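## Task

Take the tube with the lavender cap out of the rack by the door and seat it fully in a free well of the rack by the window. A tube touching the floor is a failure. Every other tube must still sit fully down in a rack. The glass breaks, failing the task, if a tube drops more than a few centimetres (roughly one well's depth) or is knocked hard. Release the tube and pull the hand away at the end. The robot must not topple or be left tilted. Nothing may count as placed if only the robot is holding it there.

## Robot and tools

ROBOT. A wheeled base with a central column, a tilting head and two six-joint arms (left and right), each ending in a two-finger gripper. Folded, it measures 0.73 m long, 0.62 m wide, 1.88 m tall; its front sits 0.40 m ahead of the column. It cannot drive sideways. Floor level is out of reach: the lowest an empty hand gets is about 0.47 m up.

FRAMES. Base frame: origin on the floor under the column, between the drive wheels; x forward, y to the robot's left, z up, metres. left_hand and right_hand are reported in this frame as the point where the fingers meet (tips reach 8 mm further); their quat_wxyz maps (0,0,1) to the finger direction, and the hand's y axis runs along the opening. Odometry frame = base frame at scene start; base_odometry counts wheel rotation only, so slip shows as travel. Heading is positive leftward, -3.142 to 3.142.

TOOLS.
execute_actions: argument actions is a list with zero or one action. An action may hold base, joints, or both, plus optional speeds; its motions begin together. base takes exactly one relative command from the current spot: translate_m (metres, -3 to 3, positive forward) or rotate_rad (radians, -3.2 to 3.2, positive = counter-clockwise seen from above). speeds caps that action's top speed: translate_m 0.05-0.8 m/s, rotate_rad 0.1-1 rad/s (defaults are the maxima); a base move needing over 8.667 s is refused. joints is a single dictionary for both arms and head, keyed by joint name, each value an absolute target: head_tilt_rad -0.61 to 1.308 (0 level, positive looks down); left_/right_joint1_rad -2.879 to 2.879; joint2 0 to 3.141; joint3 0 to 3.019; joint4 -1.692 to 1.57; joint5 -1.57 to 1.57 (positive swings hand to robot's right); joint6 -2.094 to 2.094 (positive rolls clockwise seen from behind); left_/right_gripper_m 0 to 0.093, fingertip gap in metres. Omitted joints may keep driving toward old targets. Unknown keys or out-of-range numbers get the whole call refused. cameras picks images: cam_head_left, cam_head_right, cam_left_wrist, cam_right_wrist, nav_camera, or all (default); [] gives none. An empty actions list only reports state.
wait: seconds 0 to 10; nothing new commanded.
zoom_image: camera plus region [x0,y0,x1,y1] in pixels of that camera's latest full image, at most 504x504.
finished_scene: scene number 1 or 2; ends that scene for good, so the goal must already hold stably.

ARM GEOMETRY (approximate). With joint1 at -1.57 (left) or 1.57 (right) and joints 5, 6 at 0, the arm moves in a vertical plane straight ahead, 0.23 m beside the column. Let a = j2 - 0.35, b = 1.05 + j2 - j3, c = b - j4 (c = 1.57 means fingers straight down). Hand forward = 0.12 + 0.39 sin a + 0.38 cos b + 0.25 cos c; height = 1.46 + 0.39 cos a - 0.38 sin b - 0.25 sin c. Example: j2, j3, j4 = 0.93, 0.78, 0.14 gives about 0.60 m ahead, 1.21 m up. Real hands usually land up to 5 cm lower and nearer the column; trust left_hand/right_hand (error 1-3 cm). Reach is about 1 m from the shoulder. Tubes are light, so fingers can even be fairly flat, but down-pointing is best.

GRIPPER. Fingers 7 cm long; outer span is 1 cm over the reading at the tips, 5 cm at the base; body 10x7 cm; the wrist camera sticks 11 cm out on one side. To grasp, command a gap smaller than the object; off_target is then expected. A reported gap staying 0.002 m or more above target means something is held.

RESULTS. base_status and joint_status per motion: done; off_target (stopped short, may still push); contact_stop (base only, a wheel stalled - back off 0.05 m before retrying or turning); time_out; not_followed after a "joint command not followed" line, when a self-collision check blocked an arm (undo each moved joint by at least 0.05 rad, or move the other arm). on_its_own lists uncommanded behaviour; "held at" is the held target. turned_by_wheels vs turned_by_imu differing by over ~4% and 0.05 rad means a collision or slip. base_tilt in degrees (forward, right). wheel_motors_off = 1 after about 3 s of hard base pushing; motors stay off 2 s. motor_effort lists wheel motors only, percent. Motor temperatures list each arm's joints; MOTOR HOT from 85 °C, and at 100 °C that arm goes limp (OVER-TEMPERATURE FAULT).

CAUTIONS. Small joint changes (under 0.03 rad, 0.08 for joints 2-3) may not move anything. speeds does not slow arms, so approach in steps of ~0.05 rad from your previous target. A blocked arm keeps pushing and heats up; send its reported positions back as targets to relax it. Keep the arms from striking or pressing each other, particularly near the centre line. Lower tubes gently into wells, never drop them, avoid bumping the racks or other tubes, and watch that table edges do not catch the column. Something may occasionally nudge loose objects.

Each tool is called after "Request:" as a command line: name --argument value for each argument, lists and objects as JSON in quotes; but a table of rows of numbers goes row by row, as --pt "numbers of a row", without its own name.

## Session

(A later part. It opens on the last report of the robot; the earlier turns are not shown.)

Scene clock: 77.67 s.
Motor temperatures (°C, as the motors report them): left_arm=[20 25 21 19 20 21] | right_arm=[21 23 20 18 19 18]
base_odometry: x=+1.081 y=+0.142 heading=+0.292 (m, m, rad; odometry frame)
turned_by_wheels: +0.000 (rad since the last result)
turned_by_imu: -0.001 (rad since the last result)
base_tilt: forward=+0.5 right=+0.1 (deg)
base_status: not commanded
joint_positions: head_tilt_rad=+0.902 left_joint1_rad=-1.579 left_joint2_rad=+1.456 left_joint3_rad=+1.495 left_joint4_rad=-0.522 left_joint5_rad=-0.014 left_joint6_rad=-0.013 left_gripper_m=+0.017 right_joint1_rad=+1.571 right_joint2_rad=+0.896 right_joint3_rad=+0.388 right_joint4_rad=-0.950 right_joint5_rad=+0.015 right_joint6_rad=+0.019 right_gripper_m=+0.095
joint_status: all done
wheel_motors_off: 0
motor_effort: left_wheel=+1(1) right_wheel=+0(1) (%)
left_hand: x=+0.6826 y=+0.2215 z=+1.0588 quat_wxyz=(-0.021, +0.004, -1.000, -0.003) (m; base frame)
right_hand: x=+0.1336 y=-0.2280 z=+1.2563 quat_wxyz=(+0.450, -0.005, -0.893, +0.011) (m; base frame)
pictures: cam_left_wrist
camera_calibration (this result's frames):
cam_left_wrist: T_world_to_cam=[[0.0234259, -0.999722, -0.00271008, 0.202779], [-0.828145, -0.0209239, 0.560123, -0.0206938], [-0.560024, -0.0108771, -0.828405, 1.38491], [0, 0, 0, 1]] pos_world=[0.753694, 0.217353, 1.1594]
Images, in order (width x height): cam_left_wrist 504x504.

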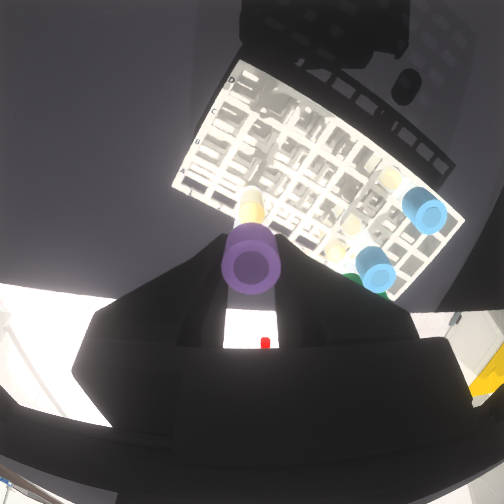

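Request:
execute_actions --actions '[{"joints":{"left_joint2_rad":1.37,"left_joint3_rad":1.415,"left_joint4_rad":-0.57}}]' --cameras '["cam_left_wrist","cam_head_right"]'

Scene clock: 80.47 s.
Motor temperatures (°C, as the motors report them): left_arm=[20 25 21 19 20 21] | right_arm=[21 23 20 18 19 18]
base_odometry: x=+1.081 y=+0.142 heading=+0.292 (m, m, rad; odometry frame)
turned_by_wheels: +0.000 (rad since the last result)
turned_by_imu: -0.001 (rad since the last result)
base_tilt: forward=+0.5 right=+0.0 (deg)
base_status: not commanded
joint_positions: head_tilt_rad=+0.902 left_joint1_rad=-1.579 left_joint2_rad=+1.394 left_joint3_rad=+1.408 left_joint4_rad=-0.569 left_joint5_rad=-0.014 left_joint6_rad=-0.013 left_gripper_m=+0.017 right_joint1_rad=+1.571 right_joint2_rad=+0.896 right_joint3_rad=+0.388 right_joint4_rad=-0.950 right_joint5_rad=+0.015 right_joint6_rad=+0.019 right_gripper_m=+0.095
joint_status: all done
wheel_motors_off: 0
motor_effort: left_wheel=+1(1) right_wheel=+0(1) (%)
left_hand: x=+0.6452 y=+0.2218 z=+1.0747 quat_wxyz=(+0.016, +0.004, -1.000, -0.003) (m; base frame)
right_hand: x=+0.1336 y=-0.2280 z=+1.2563 quat_wxyz=(+0.450, -0.005, -0.893, +0.011) (m; base frame)
pictures: cam_head_right, cam_left_wrist
camera_calibration (this result's frames):
cam_head_right: T_world_to_cam=[[0.0473523, -0.995918, -0.0768397, 0.0535328], [-0.758794, 0.0141634, -0.651177, 1.04699], [0.649607, 0.0891402, -0.755026, 1.05349], [0, 0, 0, 1]] pos_world=[0.107564, -0.0554227, 1.4813]
cam_left_wrist: T_world_to_cam=[[0.0226351, -0.999733, -0.00468969, 0.206604], [-0.785185, -0.0206808, 0.618916, -0.151439], [-0.618848, -0.010327, -0.785443, 1.36879], [0, 0, 0, 1]] pos_world=[0.723487, 0.217552, 1.1698]
Images, in order (width x height): cam_head_right 672x504, cam_left_wrist 504x504.

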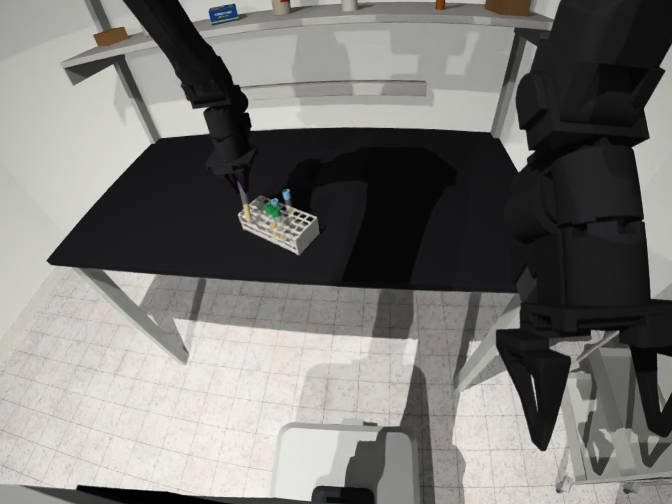

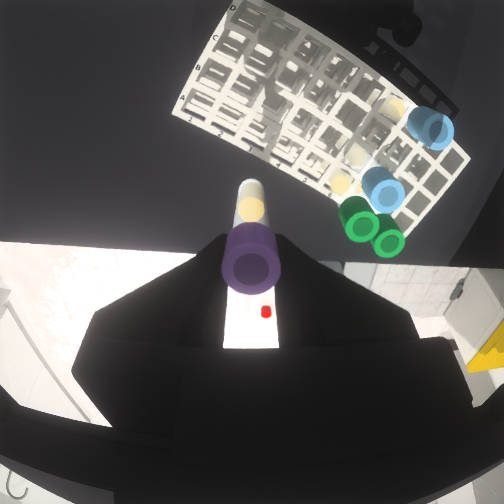

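Request:
execute_actions --actions '[{"joints":{"left_joint4_rad":-0.31}}]' --cameras '["cam_left_wrist","cam_head_right"]'

Scene clock: 86.10 s.
Motor temperatures (°C, as the motors report them): left_arm=[20 25 21 19 20 21] | right_arm=[21 23 20 18 19 18]
base_odometry: x=+1.081 y=+0.142 heading=+0.292 (m, m, rad; odometry frame)
turned_by_wheels: +0.000 (rad since the last result)
turned_by_imu: -0.001 (rad since the last result)
base_tilt: forward=+0.5 right=+0.0 (deg)
base_status: not commanded
joint_positions: head_tilt_rad=+0.902 left_joint1_rad=-1.579 left_joint2_rad=+1.394 left_joint3_rad=+1.408 left_joint4_rad=-0.318 left_joint5_rad=-0.014 left_joint6_rad=-0.013 left_gripper_m=+0.017 right_joint1_rad=+1.571 right_joint2_rad=+0.896 right_joint3_rad=+0.388 right_joint4_rad=-0.950 right_joint5_rad=+0.015 right_joint6_rad=+0.019 right_gripper_m=+0.095
joint_status: all done
wheel_motors_off: 0
motor_effort: left_wheel=+1(1) right_wheel=+0(1) (%)
left_hand: x=+0.7066 y=+0.2216 z=+1.0805 quat_wxyz=(-0.110, +0.005, -0.994, -0.002) (m; base frame)
right_hand: x=+0.1336 y=-0.2280 z=+1.2563 quat_wxyz=(+0.450, -0.005, -0.893, +0.011) (m; base frame)
pictures: cam_head_right, cam_left_wrist
camera_calibration (this result's frames):
cam_head_right: T_world_to_cam=[[0.0473523, -0.995918, -0.0768397, 0.0535328], [-0.758794, 0.0141634, -0.651176, 1.04699], [0.649607, 0.0891402, -0.755026, 1.05349], [0, 0, 0, 1]] pos_world=[0.107563, -0.0554227, 1.4813]
cam_left_wrist: T_world_to_cam=[[0.0247388, -0.999691, 0.00233951, 0.195939], [-0.914423, -0.0216828, 0.404179, 0.216738], [-0.404004, -0.0121382, -0.914677, 1.39952], [0, 0, 0, 1]] pos_world=[0.758753, 0.217566, 1.19205]
Images, in order (width x height): cam_head_right 672x504, cam_left_wrist 504x504.

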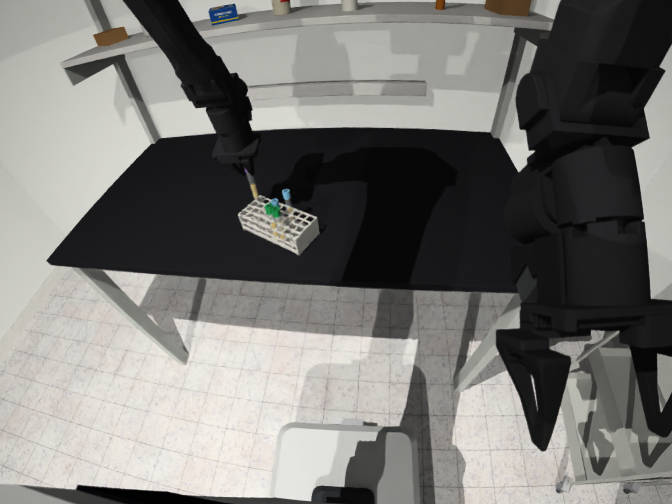

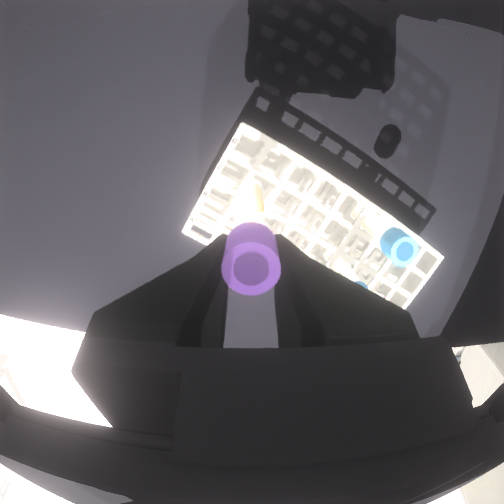

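Request:
execute_actions --actions '[{"joints":{"left_joint2_rad":1.456,"left_joint3_rad":1.412,"left_joint4_rad":-0.226}}]' --cameras '["cam_left_wrist"]'

Scene clock: 92.43 s.
Motor temperatures (°C, as the motors report them): left_arm=[20 25 21 19 20 21] | right_arm=[21 23 20 18 19 18]
base_odometry: x=+1.081 y=+0.142 heading=+0.292 (m, m, rad; odometry frame)
turned_by_wheels: +0.000 (rad since the last result)
turned_by_imu: -0.001 (rad since the last result)
base_tilt: forward=+0.5 right=+0.1 (deg)
base_status: not commanded
joint_positions: head_tilt_rad=+0.902 left_joint1_rad=-1.579 left_joint2_rad=+1.438 left_joint3_rad=+1.408 left_joint4_rad=-0.232 left_joint5_rad=-0.014 left_joint6_rad=-0.013 left_gripper_m=+0.017 right_joint1_rad=+1.571 right_joint2_rad=+0.896 right_joint3_rad=+0.388 right_joint4_rad=-0.950 right_joint5_rad=+0.015 right_joint6_rad=+0.019 right_gripper_m=+0.095
joint_status: all done
wheel_motors_off: 0
motor_effort: left_wheel=+1(1) right_wheel=+0(1) (%)
left_hand: x=+0.7098 y=+0.2214 z=+1.0594 quat_wxyz=(-0.130, +0.006, -0.991, -0.002) (m; base frame)
right_hand: x=+0.1336 y=-0.2280 z=+1.2563 quat_wxyz=(+0.450, -0.005, -0.893, +0.011) (m; base frame)
pictures: cam_left_wrist
camera_calibration (this result's frames):
cam_left_wrist: T_world_to_cam=[[0.024911, -0.999683, 0.00352141, 0.19437], [-0.930147, -0.0218871, 0.366533, 0.279233], [-0.36634, -0.0124061, -0.930398, 1.37149], [0, 0, 0, 1]] pos_world=[0.757316, 0.217435, 1.173]
Images, in order (width x height): cam_left_wrist 504x504.

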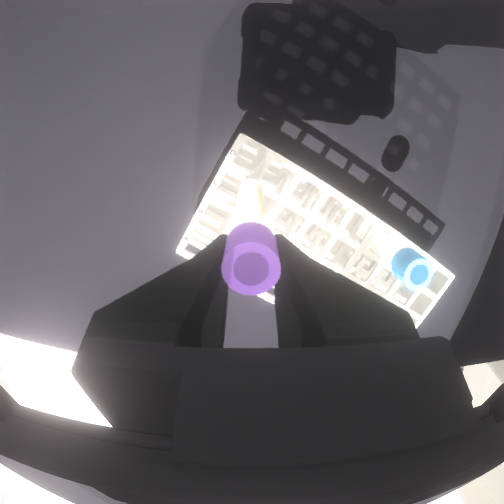

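Request:
execute_actions --actions '[{"joints":{"left_joint2_rad":1.502,"left_joint3_rad":1.435,"left_joint4_rad":-0.203}}]' --cameras '["cam_left_wrist"]'

Scene clock: 95.27 s.
Motor temperatures (°C, as the motors report them): left_arm=[20 25 21 19 20 21] | right_arm=[21 23 20 18 19 18]
base_odometry: x=+1.081 y=+0.142 heading=+0.292 (m, m, rad; odometry frame)
turned_by_wheels: +0.000 (rad since the last result)
turned_by_imu: -0.001 (rad since the last result)
base_tilt: forward=+0.5 right=+0.0 (deg)
base_status: not commanded
joint_positions: head_tilt_rad=+0.902 left_joint1_rad=-1.579 left_joint2_rad=+1.446 left_joint3_rad=+1.413 left_joint4_rad=-0.208 left_joint5_rad=-0.014 left_joint6_rad=-0.013 left_gripper_m=+0.017 right_joint1_rad=+1.571 right_joint2_rad=+0.896 right_joint3_rad=+0.388 right_joint4_rad=-0.950 right_joint5_rad=+0.015 right_joint6_rad=+0.019 right_gripper_m=+0.095
joint_status: all done
wheel_motors_off: 0
motor_effort: left_wheel=+1(1) right_wheel=-2(0) (%)
left_hand: x=+0.7153 y=+0.2214 z=+1.0575 quat_wxyz=(-0.141, +0.006, -0.990, -0.002) (m; base frame)
right_hand: x=+0.1336 y=-0.2280 z=+1.2563 quat_wxyz=(+0.450, -0.005, -0.893, +0.011) (m; base frame)
pictures: cam_left_wrist
camera_calibration (this result's frames):
cam_left_wrist: T_world_to_cam=[[0.024983, -0.999679, 0.00415362, 0.193482], [-0.937893, -0.0220004, 0.346226, 0.3121], [-0.346023, -0.0125454, -0.938142, 1.36547], [0, 0, 0, 1]] pos_world=[0.760366, 0.217417, 1.17214]
Images, in order (width x height): cam_left_wrist 504x504.

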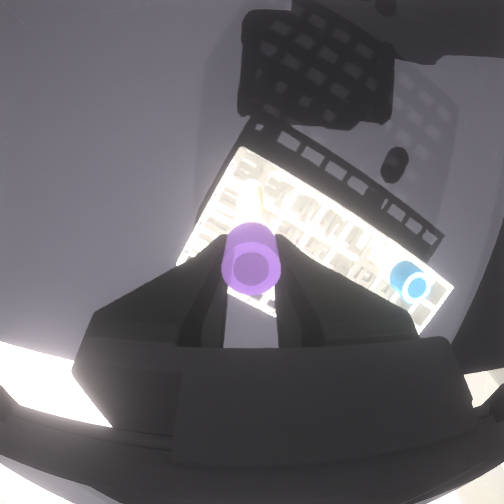

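Request:
execute_actions --actions '[{"joints":{"left_joint2_rad":1.40,"left_joint3_rad":1.408,"left_joint4_rad":-0.29}}]' --cameras '["cam_left_wrist"]'

Request:
zoom_image --camera "cam_left_wrist" --region '[150, 100, 350, 300]'

Scene clock: 98.03 s.
Motor temperatures (°C, as the motors report them): left_arm=[20 25 21 19 20 21] | right_arm=[21 23 20 18 19 18]
base_odometry: x=+1.081 y=+0.142 heading=+0.292 (m, m, rad; odometry frame)
turned_by_wheels: +0.000 (rad since the last result)
turned_by_imu: -0.001 (rad since the last result)
base_tilt: forward=+0.5 right=+0.0 (deg)
base_status: not commanded
joint_positions: head_tilt_rad=+0.902 left_joint1_rad=-1.579 left_joint2_rad=+1.426 left_joint3_rad=+1.413 left_joint4_rad=-0.285 left_joint5_rad=-0.014 left_joint6_rad=-0.013 left_gripper_m=+0.017 right_joint1_rad=+1.571 right_joint2_rad=+0.896 right_joint3_rad=+0.388 right_joint4_rad=-0.950 right_joint5_rad=+0.015 right_joint6_rad=+0.019 right_gripper_m=+0.095
joint_status: all done
wheel_motors_off: 0
motor_effort: left_wheel=+1(1) right_wheel=+0(2) (%)
left_hand: x=+0.7050 y=+0.2215 z=+1.0646 quat_wxyz=(-0.113, +0.005, -0.994, -0.002) (m; base frame)
right_hand: x=+0.1336 y=-0.2280 z=+1.2563 quat_wxyz=(+0.450, -0.005, -0.893, +0.011) (m; base frame)
pictures: cam_left_wrist
camera_calibration (this result's frames):
cam_left_wrist: T_world_to_cam=[[0.0248513, -0.999689, 0.00213312, 0.196116], [-0.916718, -0.0219375, 0.398932, 0.228889], [-0.398761, -0.0118694, -0.916978, 1.38305], [0, 0, 0, 1]] pos_world=[0.756459, 0.217492, 1.17649]
Images, in order (width x height): cam_left_wrist 504x504.

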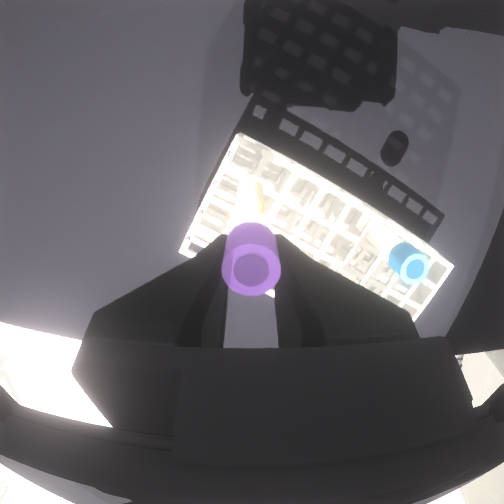

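Region (150, 100, 350, 300) of cam_left_wrist's 504x504 image, scaled by 2.520, with more detail than that image has.

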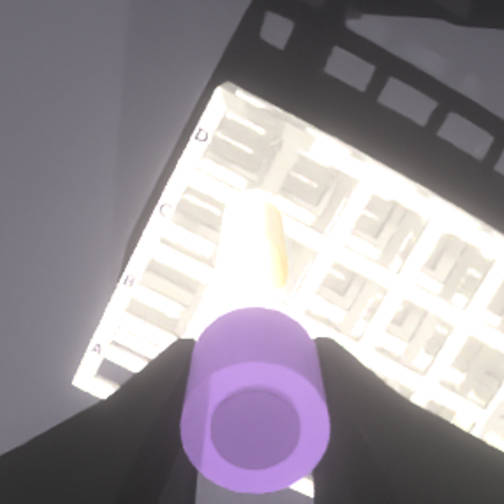

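Request:
execute_actions --actions '[{"base":{"translate_m":-0.012},"speeds":{"translate_m":0.05}}]' --cameras '[]'

Request:
execute_actions --actions '[{"base":{"rotate_rad":-0.017},"speeds":{"rotate_rad":0.1}}]' --cameras '["cam_left_wrist"]'

Request:
zoom_image --camera "cam_left_wrist" --region '[150, 100, 350, 300]'

Scene clock: 102.77 s.
Motor temperatures (°C, as the motors report them): left_arm=[20 25 21 19 20 21] | right_arm=[21 23 20 18 19 18]
base_odometry: x=+1.070 y=+0.138 heading=+0.291 (m, m, rad; odometry frame)
turned_by_wheels: -0.001 (rad since the last result)
turned_by_imu: -0.003 (rad since the last result)
base_tilt: forward=+0.5 right=+0.0 (deg)
base_status: done
joint_positions: head_tilt_rad=+0.902 left_joint1_rad=-1.579 left_joint2_rad=+1.425 left_joint3_rad=+1.410 left_joint4_rad=-0.285 left_joint5_rad=-0.014 left_joint6_rad=-0.013 left_gripper_m=+0.017 right_joint1_rad=+1.571 right_joint2_rad=+0.896 right_joint3_rad=+0.387 right_joint4_rad=-0.950 right_joint5_rad=+0.015 right_joint6_rad=+0.019 right_gripper_m=+0.095
joint_status: not commanded
wheel_motors_off: 0
motor_effort: left_wheel=-1(41) right_wheel=+1(47) (%)
left_hand: x=+0.7034 y=+0.2216 z=+1.0646 quat_wxyz=(-0.111, +0.005, -0.994, -0.002) (m; base frame)
right_hand: x=+0.1330 y=-0.2280 z=+1.2565 quat_wxyz=(+0.450, -0.005, -0.893, +0.011) (m; base frame)
pictures: none
No camera images: the call's "cameras" was empty. Leave "cameras" out to get every camera's image.

Scene clock: 103.37 s.
Motor temperatures (°C, as the motors report them): left_arm=[20 25 21 19 20 21] | right_arm=[21 23 20 18 19 18]
base_odometry: x=+1.070 y=+0.138 heading=+0.275 (m, m, rad; odometry frame)
turned_by_wheels: -0.016 (rad since the last result)
turned_by_imu: -0.017 (rad since the last result)
base_tilt: forward=+0.5 right=+0.0 (deg)
base_status: done
joint_positions: head_tilt_rad=+0.902 left_joint1_rad=-1.579 left_joint2_rad=+1.425 left_joint3_rad=+1.410 left_joint4_rad=-0.285 left_joint5_rad=-0.014 left_joint6_rad=-0.013 left_gripper_m=+0.017 right_joint1_rad=+1.571 right_joint2_rad=+0.896 right_joint3_rad=+0.387 right_joint4_rad=-0.950 right_joint5_rad=+0.015 right_joint6_rad=+0.019 right_gripper_m=+0.095
joint_status: not commanded
wheel_motors_off: 0
motor_effort: left_wheel=+0(35) right_wheel=+0(26) (%)
left_hand: x=+0.7034 y=+0.2218 z=+1.0646 quat_wxyz=(-0.111, +0.005, -0.994, -0.003) (m; base frame)
right_hand: x=+0.1330 y=-0.2280 z=+1.2565 quat_wxyz=(+0.450, -0.005, -0.893, +0.011) (m; base frame)
pictures: cam_left_wrist
camera_calibration (this result's frames):
cam_left_wrist: T_world_to_cam=[[0.0250285, -0.999685, 0.00172549, 0.196718], [-0.915646, -0.0222316, 0.401371, 0.22418], [-0.401206, -0.0116256, -0.915914, 1.38298], [0, 0, 0, 1]] pos_world=[0.755205, 0.217718, 1.17637]
Images, in order (width x height): cam_left_wrist 504x504.

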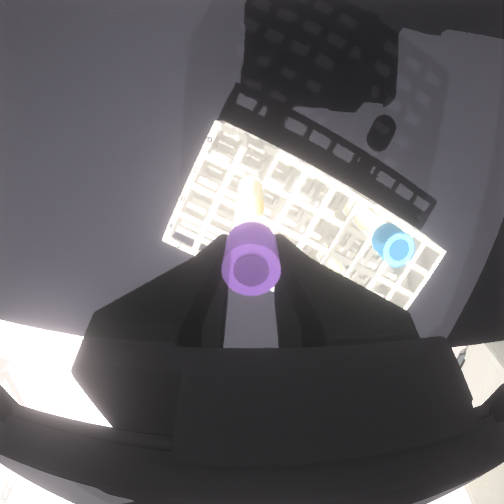

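Region (150, 100, 350, 300) of cam_left_wrist's 504x504 image, scaled by 2.520, with more detail than that image has.

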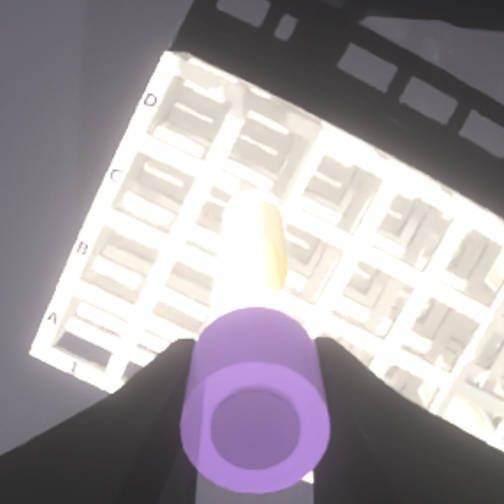

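The tip now sits over well C2. Lower gently.

Request:
execute_actions --actions '[{"joints":{"left_joint2_rad":1.502,"left_joint3_rad":1.43,"left_joint4_rad":-0.215}}]' --cameras '["cam_left_wrist"]'

Scene clock: 105.53 s.
Motor temperatures (°C, as the motors report them): left_arm=[20 26 21 19 20 21] | right_arm=[21 23 20 18 19 18]
base_odometry: x=+1.070 y=+0.138 heading=+0.275 (m, m, rad; odometry frame)
turned_by_wheels: +0.000 (rad since the last result)
turned_by_imu: -0.001 (rad since the last result)
base_tilt: forward=+0.5 right=+0.1 (deg)
base_status: not commanded
joint_positions: head_tilt_rad=+0.902 left_joint1_rad=-1.579 left_joint2_rad=+1.481 left_joint3_rad=+1.410 left_joint4_rad=-0.216 left_joint5_rad=-0.014 left_joint6_rad=-0.013 left_gripper_m=+0.017 right_joint1_rad=+1.571 right_joint2_rad=+0.896 right_joint3_rad=+0.387 right_joint4_rad=-0.950 right_joint5_rad=+0.015 right_joint6_rad=+0.019 right_gripper_m=+0.095
joint_status: all done
wheel_motors_off: 0
motor_effort: left_wheel=+2(2) right_wheel=-3(2) (%)
left_hand: x=+0.6975 y=+0.2217 z=+1.0363 quat_wxyz=(-0.118, +0.006, -0.993, -0.003) (m; base frame)
right_hand: x=+0.1330 y=-0.2280 z=+1.2565 quat_wxyz=(+0.450, -0.005, -0.893, +0.011) (m; base frame)
pictures: cam_left_wrist
camera_calibration (this result's frames):
cam_left_wrist: T_world_to_cam=[[0.0251852, -0.999681, 0.00175306, 0.196672], [-0.921067, -0.0225229, 0.388751, 0.247066], [-0.388588, -0.0114055, -0.921341, 1.3514], [0, 0, 0, 1]] pos_world=[0.747748, 0.217587, 1.14871]
Images, in order (width x height): cam_left_wrist 504x504.

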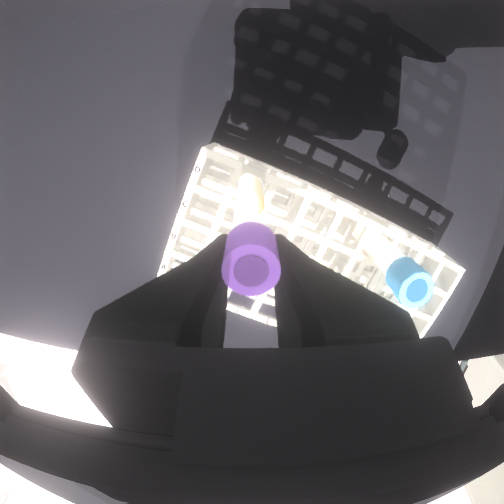

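Request:
execute_actions --actions '[{"joints":{"left_joint2_rad":1.54,"left_joint3_rad":1.445,"left_joint4_rad":-0.205}}]' --cameras '[]'

Request:
execute_actions --actions '[{"joints":{"left_gripper_m":0.045}}]' --cameras '[]'

Request:
execute_actions --actions '[{"joints":{"left_joint2_rad":1.283,"left_joint3_rad":1.369,"left_joint4_rad":-0.45}}]' --cameras '["cam_left_wrist","cam_head_right"]'

Scene clock: 109.43 s.
Motor temperatures (°C, as the motors report them): left_arm=[20 25 21 19 20 21] | right_arm=[21 23 20 18 19 18]
base_odometry: x=+1.070 y=+0.138 heading=+0.275 (m, m, rad; odometry frame)
turned_by_wheels: +0.000 (rad since the last result)
turned_by_imu: -0.001 (rad since the last result)
base_tilt: forward=+0.5 right=+0.1 (deg)
base_status: not commanded
joint_positions: head_tilt_rad=+0.902 left_joint1_rad=-1.579 left_joint2_rad=+1.504 left_joint3_rad=+1.422 left_joint4_rad=-0.208 left_joint5_rad=-0.015 left_joint6_rad=-0.012 left_gripper_m=+0.017 right_joint1_rad=+1.571 right_joint2_rad=+0.896 right_joint3_rad=+0.387 right_joint4_rad=-0.950 right_joint5_rad=+0.015 right_joint6_rad=+0.019 right_gripper_m=+0.095
joint_status: all done
wheel_motors_off: 0
motor_effort: left_wheel=+2(2) right_wheel=-1(2) (%)
left_hand: x=+0.6965 y=+0.2217 z=+1.0262 quat_wxyz=(-0.117, +0.005, -0.993, -0.003) (m; base frame)
right_hand: x=+0.1330 y=-0.2280 z=+1.2565 quat_wxyz=(+0.450, -0.005, -0.893, +0.011) (m; base frame)
pictures: none
No camera images: the call's "cameras" was empty. Leave "cameras" out to get every camera's image.

Scene clock: 110.10 s.
Motor temperatures (°C, as the motors report them): left_arm=[20 25 21 19 20 21] | right_arm=[21 23 20 18 19 18]
base_odometry: x=+1.070 y=+0.138 heading=+0.275 (m, m, rad; odometry frame)
turned_by_wheels: +0.000 (rad since the last result)
turned_by_imu: +0.000 (rad since the last result)
base_tilt: forward=+0.5 right=+0.0 (deg)
base_status: not commanded
joint_positions: head_tilt_rad=+0.902 left_joint1_rad=-1.579 left_joint2_rad=+1.512 left_joint3_rad=+1.422 left_joint4_rad=-0.208 left_joint5_rad=-0.015 left_joint6_rad=-0.012 left_gripper_m=+0.045 right_joint1_rad=+1.571 right_joint2_rad=+0.896 right_joint3_rad=+0.387 right_joint4_rad=-0.950 right_joint5_rad=+0.015 right_joint6_rad=+0.019 right_gripper_m=+0.095
joint_status: all done
wheel_motors_off: 0
motor_effort: left_wheel=+3(3) right_wheel=-4(4) (%)
left_hand: x=+0.6930 y=+0.2217 z=+1.0216 quat_wxyz=(-0.113, +0.005, -0.994, -0.003) (m; base frame)
right_hand: x=+0.1330 y=-0.2280 z=+1.2565 quat_wxyz=(+0.450, -0.005, -0.893, +0.011) (m; base frame)
pictures: none
No camera images: the call's "cameras" was empty. Leave "cameras" out to get every camera's image.

Scene clock: 111.20 s.
Motor temperatures (°C, as the motors report them): left_arm=[20 25 21 19 20 21] | right_arm=[21 23 20 18 19 18]
base_odometry: x=+1.070 y=+0.138 heading=+0.275 (m, m, rad; odometry frame)
turned_by_wheels: +0.000 (rad since the last result)
turned_by_imu: +0.000 (rad since the last result)
base_tilt: forward=+0.4 right=+0.0 (deg)
base_status: not commanded
joint_positions: head_tilt_rad=+0.902 left_joint1_rad=-1.579 left_joint2_rad=+1.260 left_joint3_rad=+1.358 left_joint4_rad=-0.446 left_joint5_rad=-0.015 left_joint6_rad=-0.012 left_gripper_m=+0.045 right_joint1_rad=+1.571 right_joint2_rad=+0.896 right_joint3_rad=+0.387 right_joint4_rad=-0.950 right_joint5_rad=+0.015 right_joint6_rad=+0.019 right_gripper_m=+0.095
joint_status: all done
wheel_motors_off: 0
motor_effort: left_wheel=+3(3) right_wheel=-3(4) (%)
left_hand: x=+0.6939 y=+0.2225 z=+1.1384 quat_wxyz=(-0.088, +0.005, -0.996, -0.003) (m; base frame)
right_hand: x=+0.1330 y=-0.2280 z=+1.2565 quat_wxyz=(+0.450, -0.005, -0.893, +0.011) (m; base frame)
pictures: cam_head_right, cam_left_wrist
camera_calibration (this result's frames):
cam_head_right: T_world_to_cam=[[0.0473475, -0.995918, -0.0768427, 0.0535376], [-0.758835, 0.0141634, -0.651129, 1.04692], [0.64956, 0.0891402, -0.755067, 1.05355], [0, 0, 0, 1]] pos_world=[0.10756, -0.0554227, 1.4813]
cam_left_wrist: T_world_to_cam=[[0.0245105, -0.999699, -0.000466972, 0.200359], [-0.895486, -0.0221631, 0.444537, 0.122732], [-0.444414, -0.0104777, -0.89576, 1.45349], [0, 0, 0, 1]] pos_world=[0.750945, 0.218248, 1.24751]
Images, in order (width x height): cam_head_right 672x504, cam_left_wrist 504x504.

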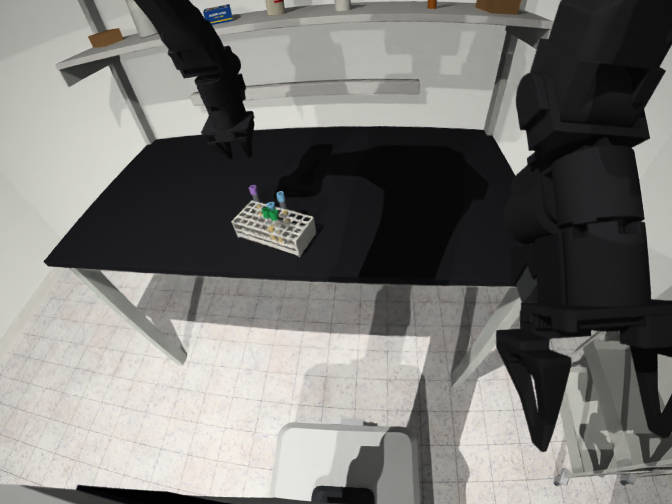

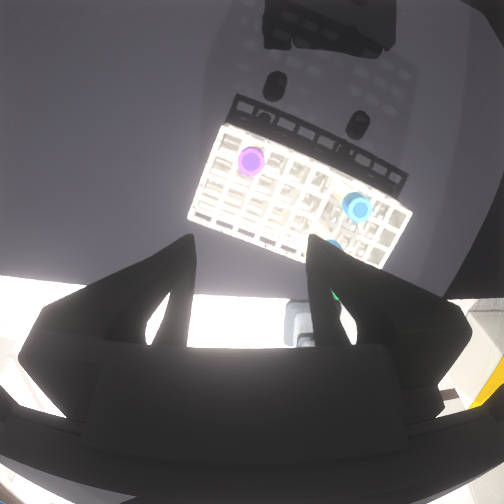

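Request:
execute_actions --actions '[{"base":{"translate_m":-0.4}}]' --cameras '[]'

Request:
finished_scene --scene 2

Scene clock: 114.33 s.
Motor temperatures (°C, as the motors report them): left_arm=[20 25 21 19 20 21] | right_arm=[21 23 20 18 19 18]
base_odometry: x=+0.685 y=+0.029 heading=+0.276 (m, m, rad; odometry frame)
turned_by_wheels: +0.001 (rad since the last result)
turned_by_imu: +0.000 (rad since the last result)
base_tilt: forward=+0.5 right=+0.0 (deg)
base_status: done
joint_positions: head_tilt_rad=+0.902 left_joint1_rad=-1.579 left_joint2_rad=+1.261 left_joint3_rad=+1.358 left_joint4_rad=-0.447 left_joint5_rad=-0.015 left_joint6_rad=-0.012 left_gripper_m=+0.045 right_joint1_rad=+1.571 right_joint2_rad=+0.896 right_joint3_rad=+0.387 right_joint4_rad=-0.950 right_joint5_rad=+0.015 right_joint6_rad=+0.019 right_gripper_m=+0.095
joint_status: not commanded
wheel_motors_off: 0
motor_effort: left_wheel=+0(49) right_wheel=-2(35) (%)
left_hand: x=+0.6934 y=+0.2225 z=+1.1381 quat_wxyz=(-0.087, +0.005, -0.996, -0.003) (m; base frame)
right_hand: x=+0.1330 y=-0.2280 z=+1.2565 quat_wxyz=(+0.450, -0.005, -0.893, +0.011) (m; base frame)
pictures: none
No camera images: the call's "cameras" was empty. Leave "cameras" out to get every camera's image.

The scene is finished: the task was done.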